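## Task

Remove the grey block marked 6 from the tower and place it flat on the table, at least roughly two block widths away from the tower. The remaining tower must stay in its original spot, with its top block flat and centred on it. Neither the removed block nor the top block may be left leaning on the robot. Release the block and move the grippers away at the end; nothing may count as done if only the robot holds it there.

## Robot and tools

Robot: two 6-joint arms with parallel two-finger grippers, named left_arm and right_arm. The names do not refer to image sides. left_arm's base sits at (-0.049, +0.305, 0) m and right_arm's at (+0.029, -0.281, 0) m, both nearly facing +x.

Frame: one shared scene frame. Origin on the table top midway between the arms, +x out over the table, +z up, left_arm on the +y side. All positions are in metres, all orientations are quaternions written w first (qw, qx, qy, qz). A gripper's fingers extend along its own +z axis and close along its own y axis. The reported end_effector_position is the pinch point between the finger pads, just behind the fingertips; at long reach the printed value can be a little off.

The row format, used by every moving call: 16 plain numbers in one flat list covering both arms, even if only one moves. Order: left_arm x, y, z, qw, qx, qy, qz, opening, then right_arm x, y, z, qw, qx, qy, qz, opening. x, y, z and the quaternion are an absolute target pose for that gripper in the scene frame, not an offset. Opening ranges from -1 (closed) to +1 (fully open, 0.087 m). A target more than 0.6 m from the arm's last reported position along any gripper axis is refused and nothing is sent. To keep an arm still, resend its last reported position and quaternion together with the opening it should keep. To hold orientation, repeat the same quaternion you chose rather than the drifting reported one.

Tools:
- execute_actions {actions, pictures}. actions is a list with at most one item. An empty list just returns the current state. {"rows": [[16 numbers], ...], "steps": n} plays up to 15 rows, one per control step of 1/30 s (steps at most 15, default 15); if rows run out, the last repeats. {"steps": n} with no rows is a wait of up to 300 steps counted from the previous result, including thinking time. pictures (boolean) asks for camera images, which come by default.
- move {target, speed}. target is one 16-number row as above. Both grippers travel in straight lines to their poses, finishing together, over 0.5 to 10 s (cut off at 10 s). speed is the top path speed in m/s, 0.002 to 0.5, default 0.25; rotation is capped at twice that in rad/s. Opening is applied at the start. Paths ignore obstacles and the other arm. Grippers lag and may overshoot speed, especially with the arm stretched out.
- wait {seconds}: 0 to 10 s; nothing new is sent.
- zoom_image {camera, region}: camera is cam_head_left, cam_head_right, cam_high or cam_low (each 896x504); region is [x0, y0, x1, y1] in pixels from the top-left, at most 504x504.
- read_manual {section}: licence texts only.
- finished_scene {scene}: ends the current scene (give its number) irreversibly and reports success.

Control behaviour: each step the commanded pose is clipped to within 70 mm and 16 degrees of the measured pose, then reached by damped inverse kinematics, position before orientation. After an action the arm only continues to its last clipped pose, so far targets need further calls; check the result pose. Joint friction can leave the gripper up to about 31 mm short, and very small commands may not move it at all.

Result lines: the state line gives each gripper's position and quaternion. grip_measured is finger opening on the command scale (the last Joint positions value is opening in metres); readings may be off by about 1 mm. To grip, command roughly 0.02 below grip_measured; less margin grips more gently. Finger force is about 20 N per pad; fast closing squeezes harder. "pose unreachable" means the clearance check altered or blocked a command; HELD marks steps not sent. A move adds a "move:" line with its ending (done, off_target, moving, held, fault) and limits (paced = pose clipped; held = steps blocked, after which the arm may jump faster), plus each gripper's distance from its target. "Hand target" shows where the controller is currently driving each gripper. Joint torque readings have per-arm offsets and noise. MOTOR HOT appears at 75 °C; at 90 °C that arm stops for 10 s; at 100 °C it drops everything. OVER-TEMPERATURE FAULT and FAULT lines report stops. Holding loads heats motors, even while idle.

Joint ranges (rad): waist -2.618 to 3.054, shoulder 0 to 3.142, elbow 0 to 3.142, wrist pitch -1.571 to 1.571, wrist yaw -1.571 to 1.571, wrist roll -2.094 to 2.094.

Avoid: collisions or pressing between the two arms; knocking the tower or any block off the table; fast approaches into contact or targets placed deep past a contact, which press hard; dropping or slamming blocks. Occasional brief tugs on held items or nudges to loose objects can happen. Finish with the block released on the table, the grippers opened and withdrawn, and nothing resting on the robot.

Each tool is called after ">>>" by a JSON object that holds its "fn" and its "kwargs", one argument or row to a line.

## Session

>>> {"fn": "execute_actions", "kwargs": {
  "actions": []
}}

Scene clock: 0.00 s of 3920.00 s.
left_arm: end_effector_position=(+0.2760, +0.2865, +0.1655) grip_measured=+1.000 end_effector_quat_wxyz=(+0.473, -0.522, +0.529, -0.473) | right_arm: end_effector_position=(+0.4338, -0.3908, +0.3530) grip_measured=+1.000 end_effector_quat_wxyz=(+0.116, +0.715, +0.513, +0.461)
Joint positions: left_arm=[-0.039  0.949  0.139  0.703  0.166 -1.547  0.087] | right_arm=[-0.597  1.717  1.927 -1.106 -0.79   1.548  0.087]
Joint velocities: left_arm=[ 0.002 -0.002 -0.002  0.007 -0.037 -0.007  0.   ] | right_arm=[ 0.002 -0.012 -0.002  0.051  0.022 -0.037  0.   ]
Joint torques (N m, as the arm reports them, + toward a larger angle): no reading
Motor temperatures (°C, as the motors report them): left_arm=[30 39 34 32 29 32] | right_arm=[31 42 36 32 28 29]
Hand target (left_arm): +0.276, +0.286, +0.166; -0.473, +0.522, -0.529, +0.473
Hand target (right_arm): +0.434, -0.391, +0.353; +0.116, +0.715, +0.513, +0.461

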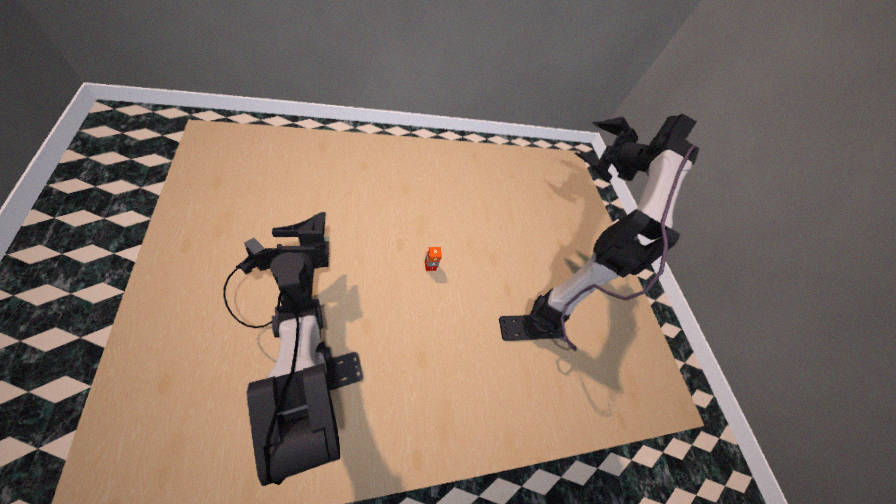

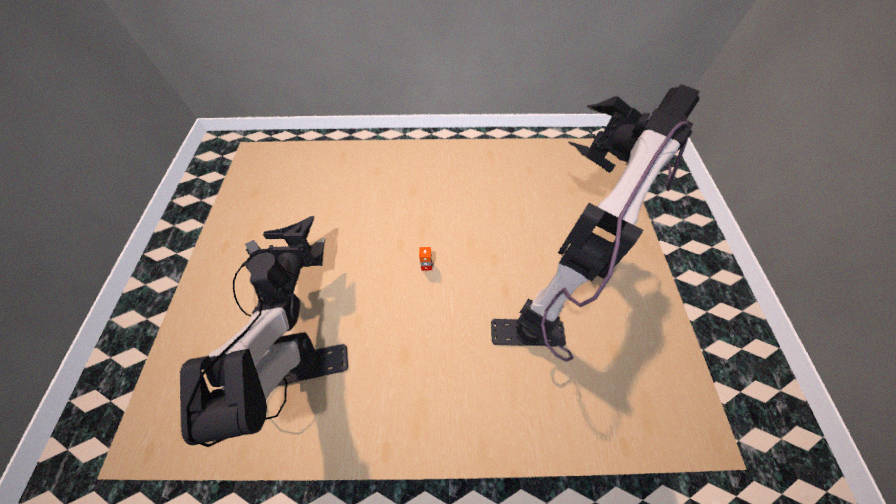

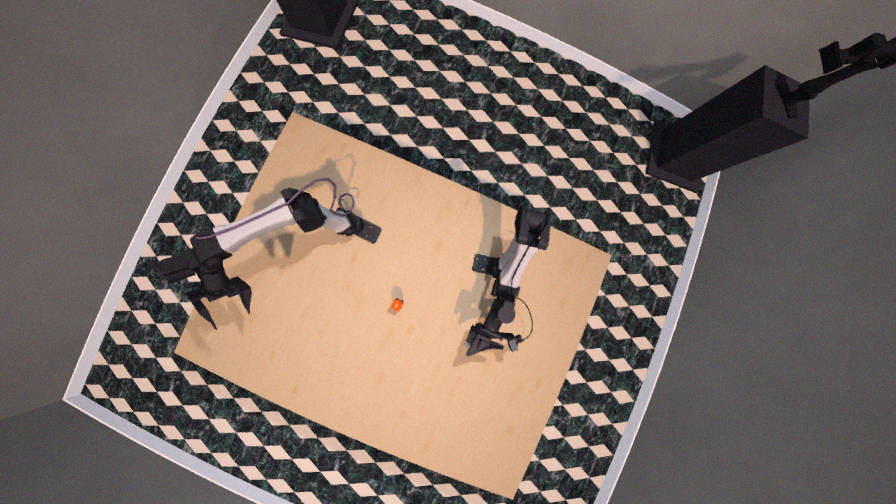

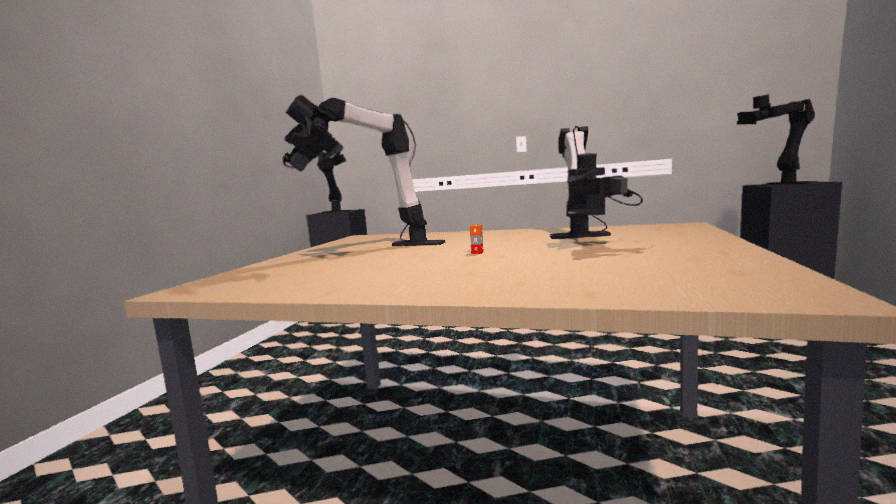

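>>> {"fn": "zoom_image", "kwargs": {
  "camera": "cam_head_right",
  "region": [404, 236, 448, 280]
}}

>>> {"fn": "zoom_image", "kwargs": {
  "camera": "cam_low",
  "region": [448, 204, 504, 260]
}}

>>> {"fn": "zoom_image", "kwargs": {
  "camera": "cam_high",
  "region": [381, 290, 413, 320]
}}

>>> {"fn": "zoom_image", "kwargs": {
  "camera": "cam_head_left",
  "region": [410, 236, 454, 280]
}}

>>> {"fn": "zoom_image", "kwargs": {
  "camera": "cam_head_right",
  "region": [220, 120, 280, 165]
}}

>>> {"fn": "zoom_image", "kwargs": {
  "camera": "cam_head_right",
  "region": [710, 440, 770, 490]
}}

>>> {"fn": "zoom_image", "kwargs": {
  "camera": "cam_head_right",
  "region": [80, 450, 140, 500]
}}

Region (404, 236, 448, 280) of cam_head_right's 896x504 image, scaled by 11.455, with more detail than that image has.

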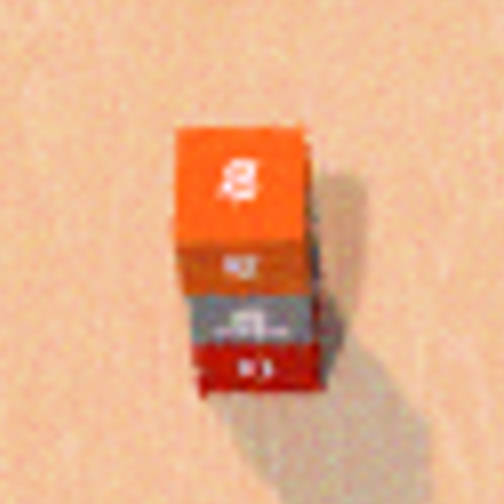

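Region (448, 204, 504, 260) of cam_low's 896x504 image, scaled by 9.000, with more detail than that image has.

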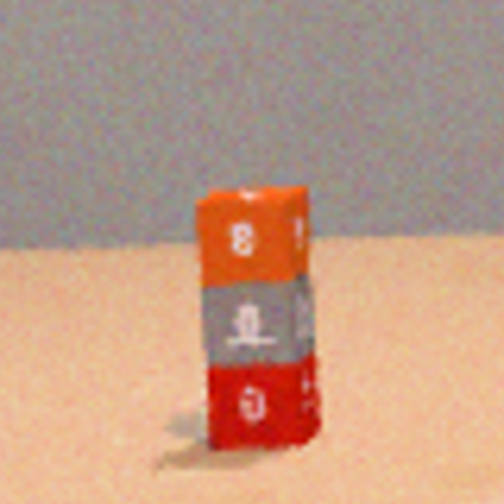

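Region (381, 290, 413, 320) of cam_high's 896x504 image, scaled by 15.750, with more detail than that image has; it fills the top 472 rows of this view, and the rest is white.

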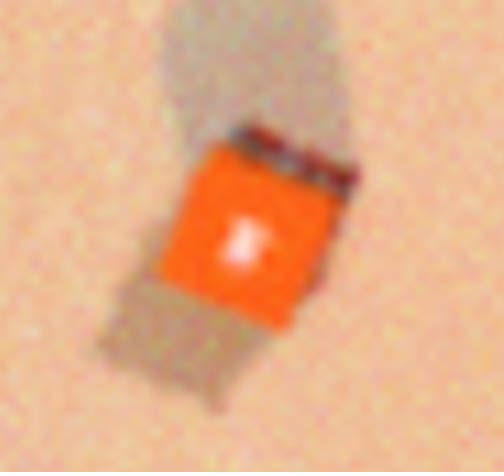

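Region (410, 236, 454, 280) of cam_head_left's 896x504 image, scaled by 11.455, with more detail than that image has.

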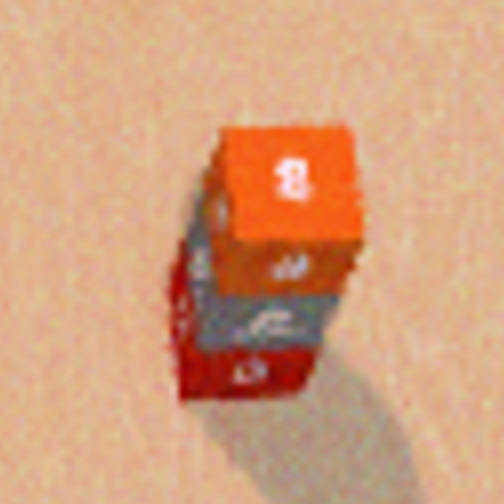

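Region (220, 120, 280, 165) of cam_head_right's 896x504 image, scaled by 8.400, with more detail than that image has; it fills the top 378 rows of this view, and the rest is white.

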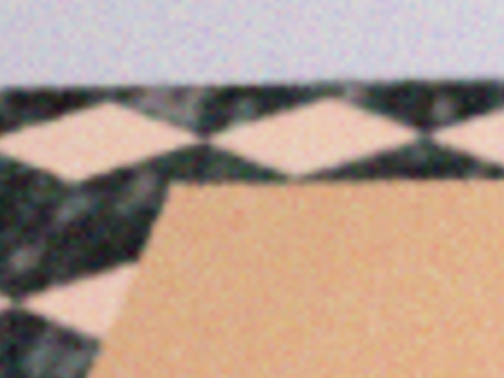

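Region (710, 440, 770, 490) of cam_head_right's 896x504 image, scaled by 8.400, with more detail than that image has.

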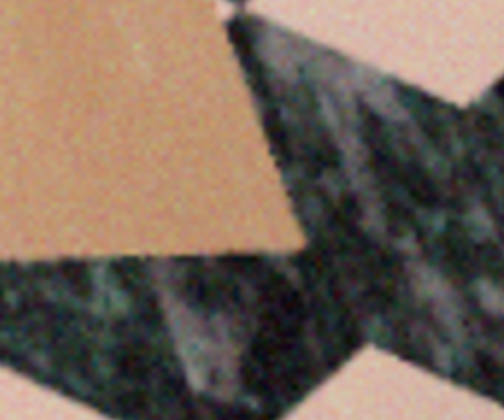

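Region (80, 450, 140, 500) of cam_head_right's 896x504 image, scaled by 8.400, with more detail than that image has.

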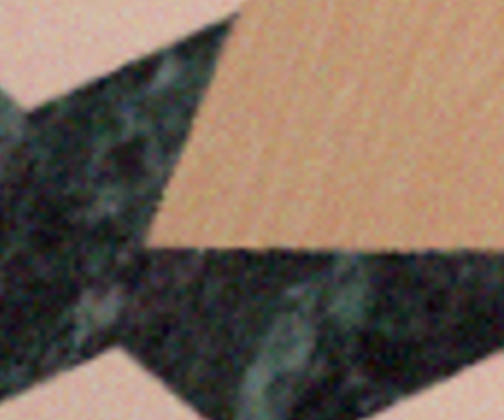

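>>> {"fn": "move", "kwargs": {
  "target": [0.24, 0.24, 0.115, 0.1305, 0, 0.9914, 0, 0.5, 0.2416, 0.0033, 0.13, 0.0872, 0, 0.9962, 0, 0.6],
  "speed": 0.42
}}

>>> {"fn": "move", "kwargs": {
  "target": [0.24, 0.24, 0.105, 0.1305, 0, 0.9914, 0, 0.5, 0.2322, -0.0030, 0.0705, 0.0872, 0, 0.9962, 0, 0.6],
  "speed": 0.09
}}

>>> {"fn": "zoom_image", "kwargs": {
  "camera": "cam_low",
  "region": [448, 204, 504, 260]
}}

>>> {"fn": "zoom_image", "kwargs": {
  "camera": "cam_head_right",
  "region": [398, 229, 454, 279]
}}

Scene clock: 74.67 s of 3920.00 s.
left_arm: end_effector_position=(+0.2372, +0.2409, +0.1110) grip_measured=+0.500 end_effector_quat_wxyz=(+0.133, -0.005, +0.991, -0.005) | right_arm: end_effector_position=(+0.2381, -0.0024, +0.1296) grip_measured=+0.600 end_effector_quat_wxyz=(+0.089, +0.005, +0.996, -0.016)
Joint positions: left_arm=[-0.418  1.554  1.255 -1.01  -0.048 -0.221  0.066] | right_arm=[ 0.959  1.883  1.716 -1.321  0.162  0.92   0.07 ]
Joint velocities: left_arm=[ 0.002  0.027  0.002 -0.037 -0.022 -0.037  0.001] | right_arm=[-0.002  0.012  0.012 -0.081  0.022  0.037 -0.   ]
Joint torques (N m, as the arm reports them, + toward a larger angle): left_arm=[-0.54 -4.67  9.71  0.86 -0.13  0.  ] | right_arm=[ 0.54 -8.56  8.22  0.43  0.21 -0.13]
Motor temperatures (°C, as the motors report them): left_arm=[30 37 39 39 29 32] | right_arm=[31 47 41 36 29 29]
Hand target (left_arm): +0.240, +0.240, +0.113; +0.132, +0.003, +0.991, +0.000
Hand target (right_arm): +0.240, -0.001, +0.132; +0.093, +0.001, +0.996, -0.019
Off the commanded pose (left_arm): 0.005 m, 1 deg.
Off the commanded pose (right_arm): 0.007 m, 2 deg.
After step 90, 68.53 s passed at rest.
move: done

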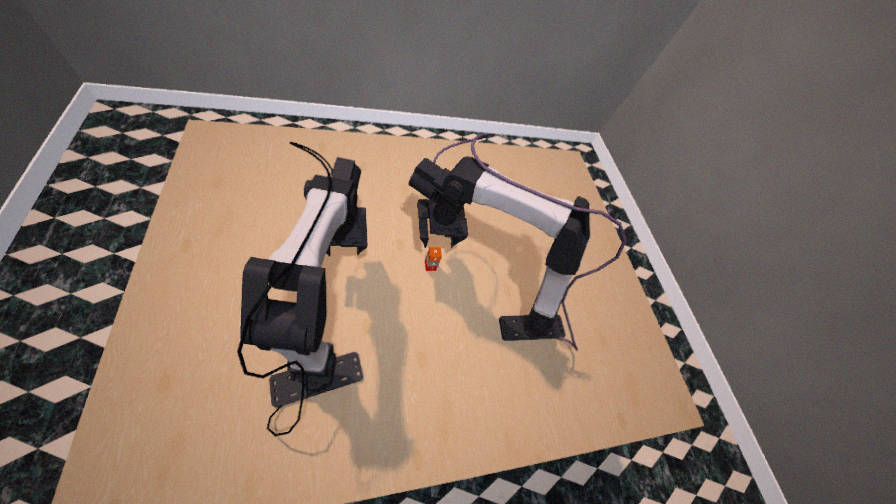

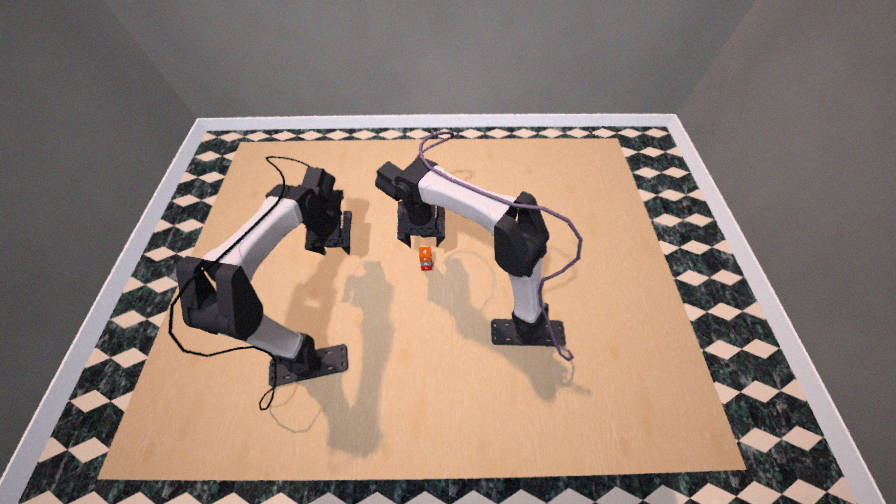

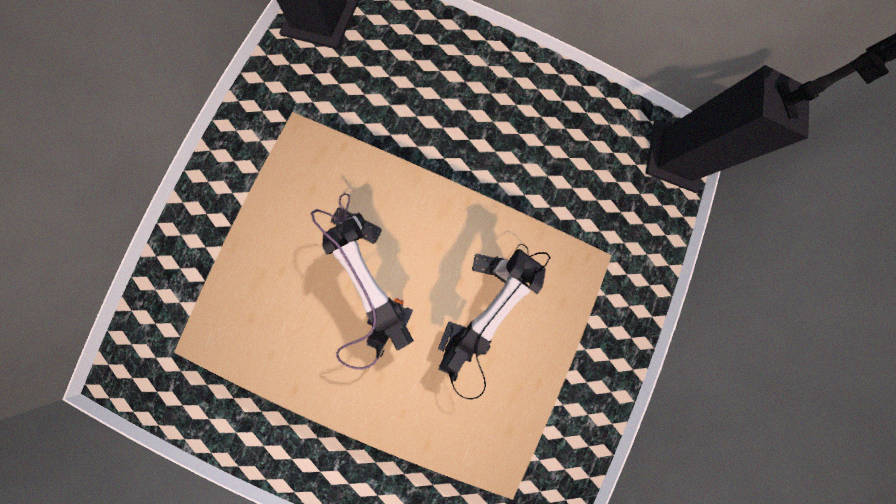

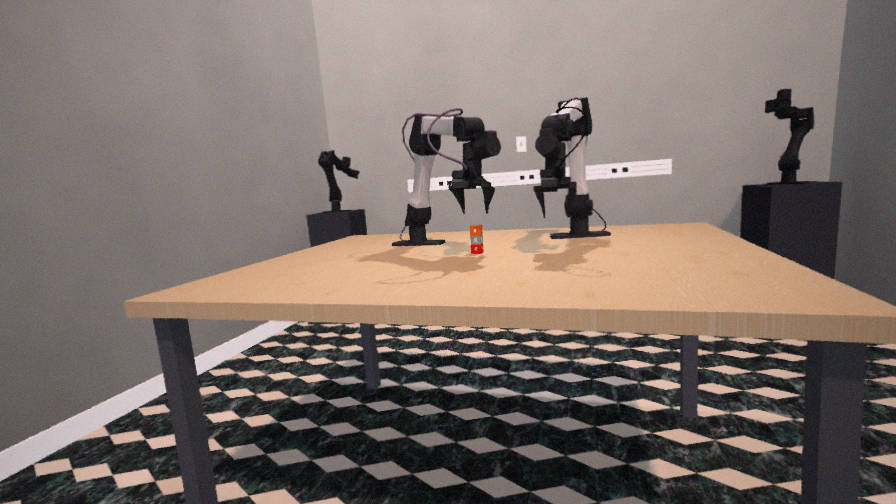

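Scene clock: 75.90 s of 3920.00 s.
left_arm: end_effector_position=(+0.2386, +0.2406, +0.1111) grip_measured=+0.500 end_effector_quat_wxyz=(+0.135, -0.005, +0.991, -0.006) | right_arm: end_effector_position=(+0.2347, -0.0011, +0.0719) grip_measured=+0.600 end_effector_quat_wxyz=(+0.088, +0.004, +0.996, -0.002)
Joint positions: left_arm=[-0.418  1.554  1.255 -1.005 -0.048 -0.221  0.066] | right_arm=[ 0.959  1.867  1.466 -1.065  0.142  0.917  0.07 ]
Joint velocities: left_arm=[-0.012  0.007 -0.017 -0.022 -0.007 -0.051  0.   ] | right_arm=[-0.002 -0.002  0.002 -0.022 -0.022  0.007 -0.   ]
Joint torques (N m, as the arm reports them, + toward a larger angle): left_arm=[-0.38 -4.58  7.05  1.12 -0.07 -0.02] | right_arm=[  0.34 -10.15   4.8    0.7    0.03  -0.13]
Motor temperatures (°C, as the motors report them): left_arm=[30 37 39 39 29 32] | right_arm=[31 47 41 36 29 29]
Hand target (left_arm): +0.240, +0.240, +0.105; +0.131, +0.000, +0.991, -0.000
Hand target (right_arm): +0.232, -0.004, +0.070; +0.087, +0.000, +0.996, -0.000
Off the commanded pose (left_arm): 0.006 m, 1 deg.
Off the commanded pose (right_arm): 0.003 m, 1 deg.
move: done

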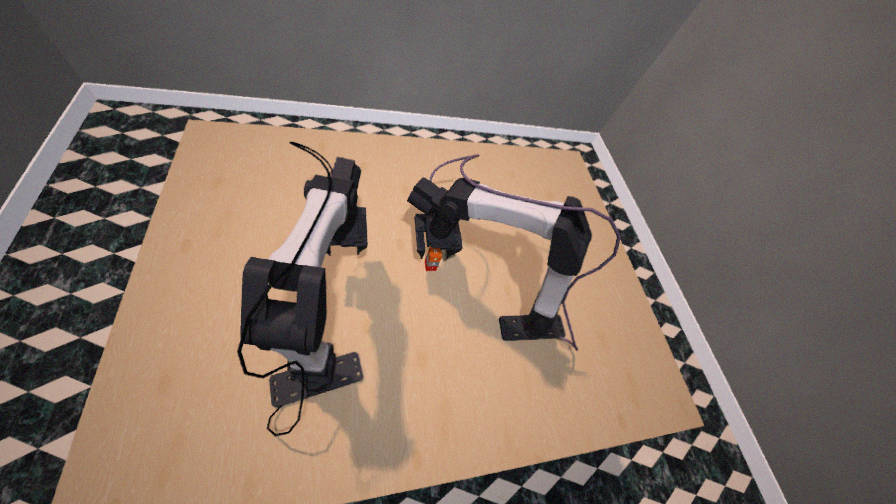

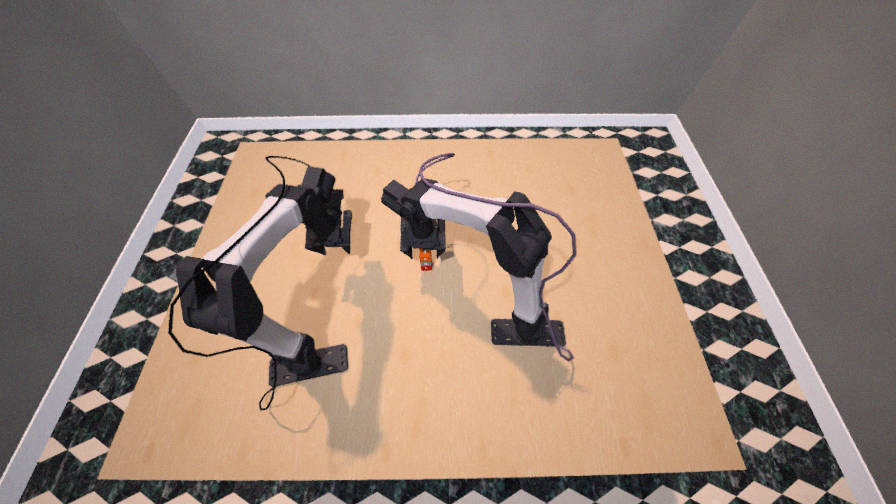

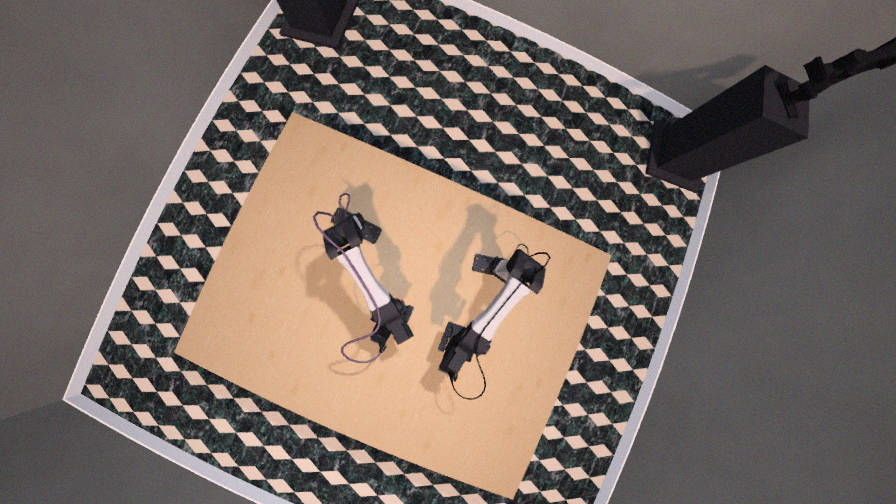

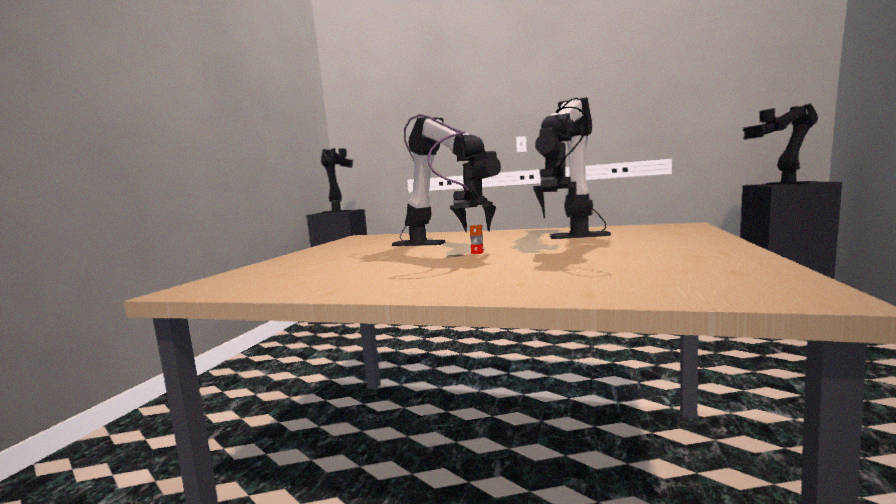

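Region (448, 204, 504, 260) of cam_low's 896x504 image, scaled by 9.000, with more detail than that image has.

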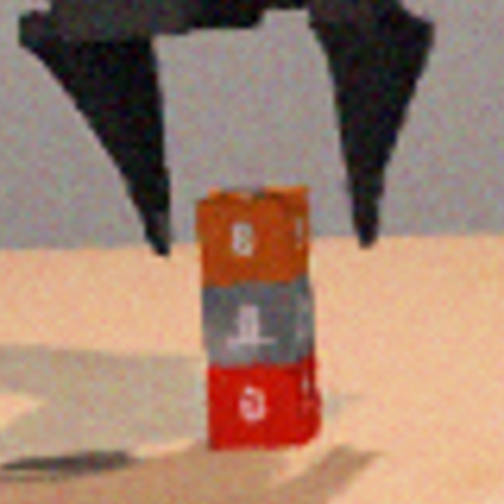

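Region (398, 229, 454, 279) of cam_head_right's 896x504 image, scaled by 9.000, with more detail than that image has; it fills the top 450 rows of this view, and the rest is white.

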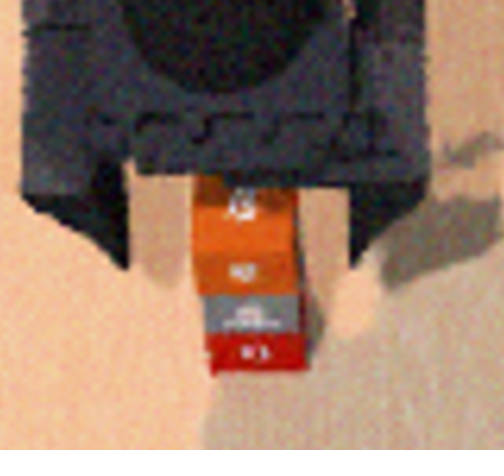

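>>> {"fn": "execute_actions", "kwargs": {
  "actions": []
}}

Scene clock: 105.33 s of 3920.00 s.
left_arm: end_effector_position=(+0.2386, +0.2406, +0.1111) grip_measured=+0.500 end_effector_quat_wxyz=(+0.135, -0.005, +0.991, -0.006) | right_arm: end_effector_position=(+0.2349, -0.0008, +0.0719) grip_measured=+0.600 end_effector_quat_wxyz=(+0.088, +0.004, +0.996, -0.001)
Joint positions: left_arm=[-0.418  1.554  1.255 -1.005 -0.048 -0.221  0.066] | right_arm=[ 0.959  1.867  1.466 -1.063  0.142  0.917  0.07 ]
Joint velocities: left_arm=[ 0.017 -0.007  0.002  0.037 -0.022  0.051 -0.   ] | right_arm=[-0.012  0.012  0.007 -0.037 -0.007 -0.007  0.   ]
Joint torques (N m, as the arm reports them, + toward a larger angle): left_arm=[-0.41 -4.51  6.98  1.13 -0.1  -0.01] | right_arm=[  0.35 -10.14   4.81   0.67   0.06  -0.14]
Motor temperatures (°C, as the motors report them): left_arm=[30 38 39 37 29 32] | right_arm=[31 50 40 35 28 29]
Hand target (left_arm): +0.240, +0.240, +0.105; +0.130, +0.000, +0.991, -0.000
Hand target (right_arm): +0.232, -0.004, +0.070; +0.087, +0.000, +0.996, -0.000
Off the commanded pose (left_arm): 0.006 m, 1 deg.
Off the commanded pose (right_arm): 0.004 m, 1 deg.
Steps of this call (steps 1 to 90: nothing new was sent; then 26.43 s passed at rest). Readings (end_effector_position):
1: left_arm (+0.2386, +0.2406, +0.1111) | right_arm (+0.2348, -0.0010, +0.0719)
2: left_arm (+0.2386, +0.2406, +0.1111) | right_arm (+0.2348, -0.0009, +0.0719)
4: left_arm (+0.2386, +0.2406, +0.1111) | right_arm (+0.2349, -0.0008, +0.0719)
8: left_arm (+0.2386, +0.2406, +0.1111) | right_arm (+0.2349, -0.0008, +0.0719)
90: the state above

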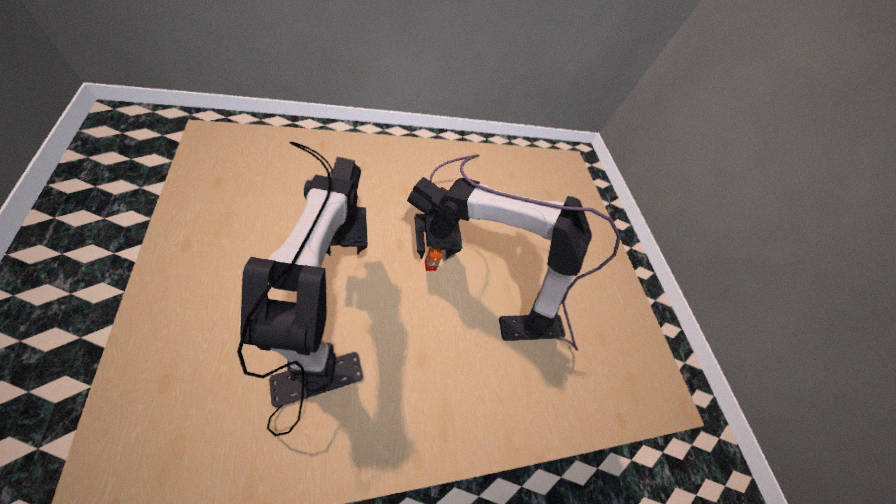

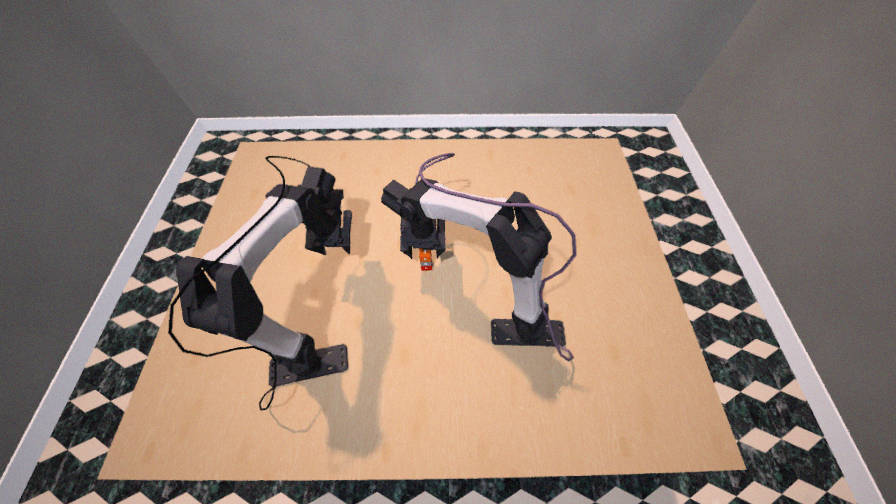

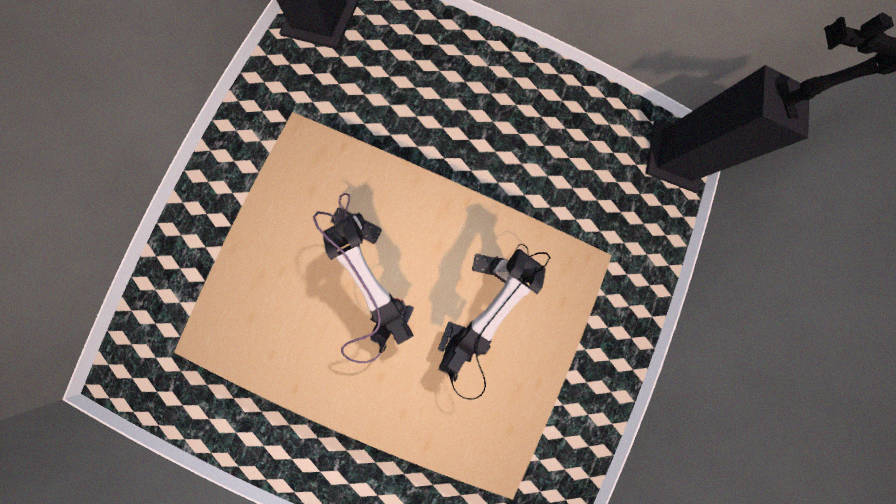

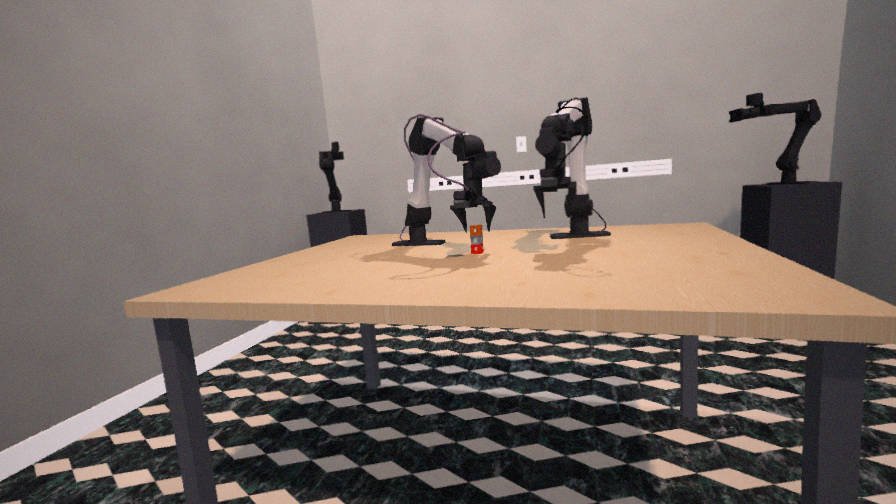

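>>> {"fn": "zoom_image", "kwargs": {
  "camera": "cam_low",
  "region": [448,204,504,260]
}}

>>> {"fn": "zoom_image", "kwargs": {
  "camera": "cam_head_right",
  "region": [398,229,454,279]
}}

Region (448, 204, 504, 260) of cam_low's 896x504 image, scaled by 9.000, with more detail than that image has.

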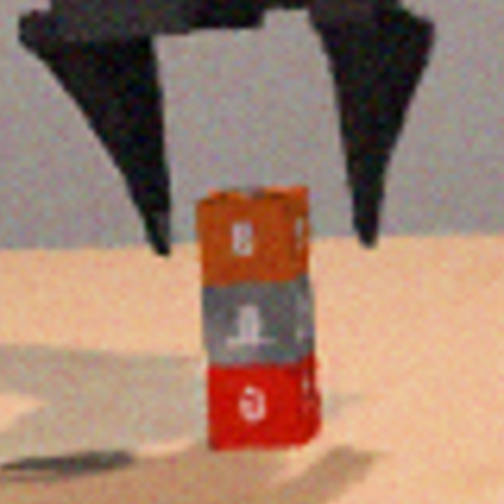

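Region (398, 229, 454, 279) of cam_head_right's 896x504 image, scaled by 9.000, with more detail than that image has; it fills the top 450 rows of this view, and the rest is white.

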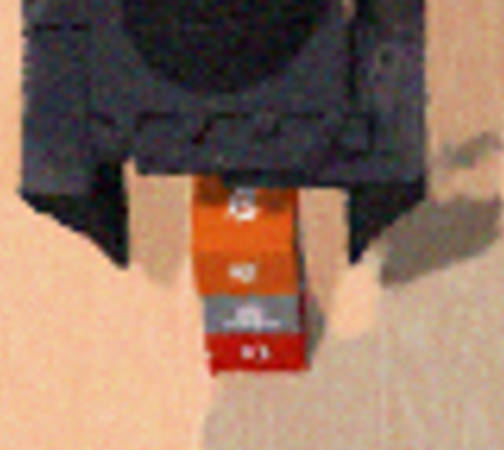

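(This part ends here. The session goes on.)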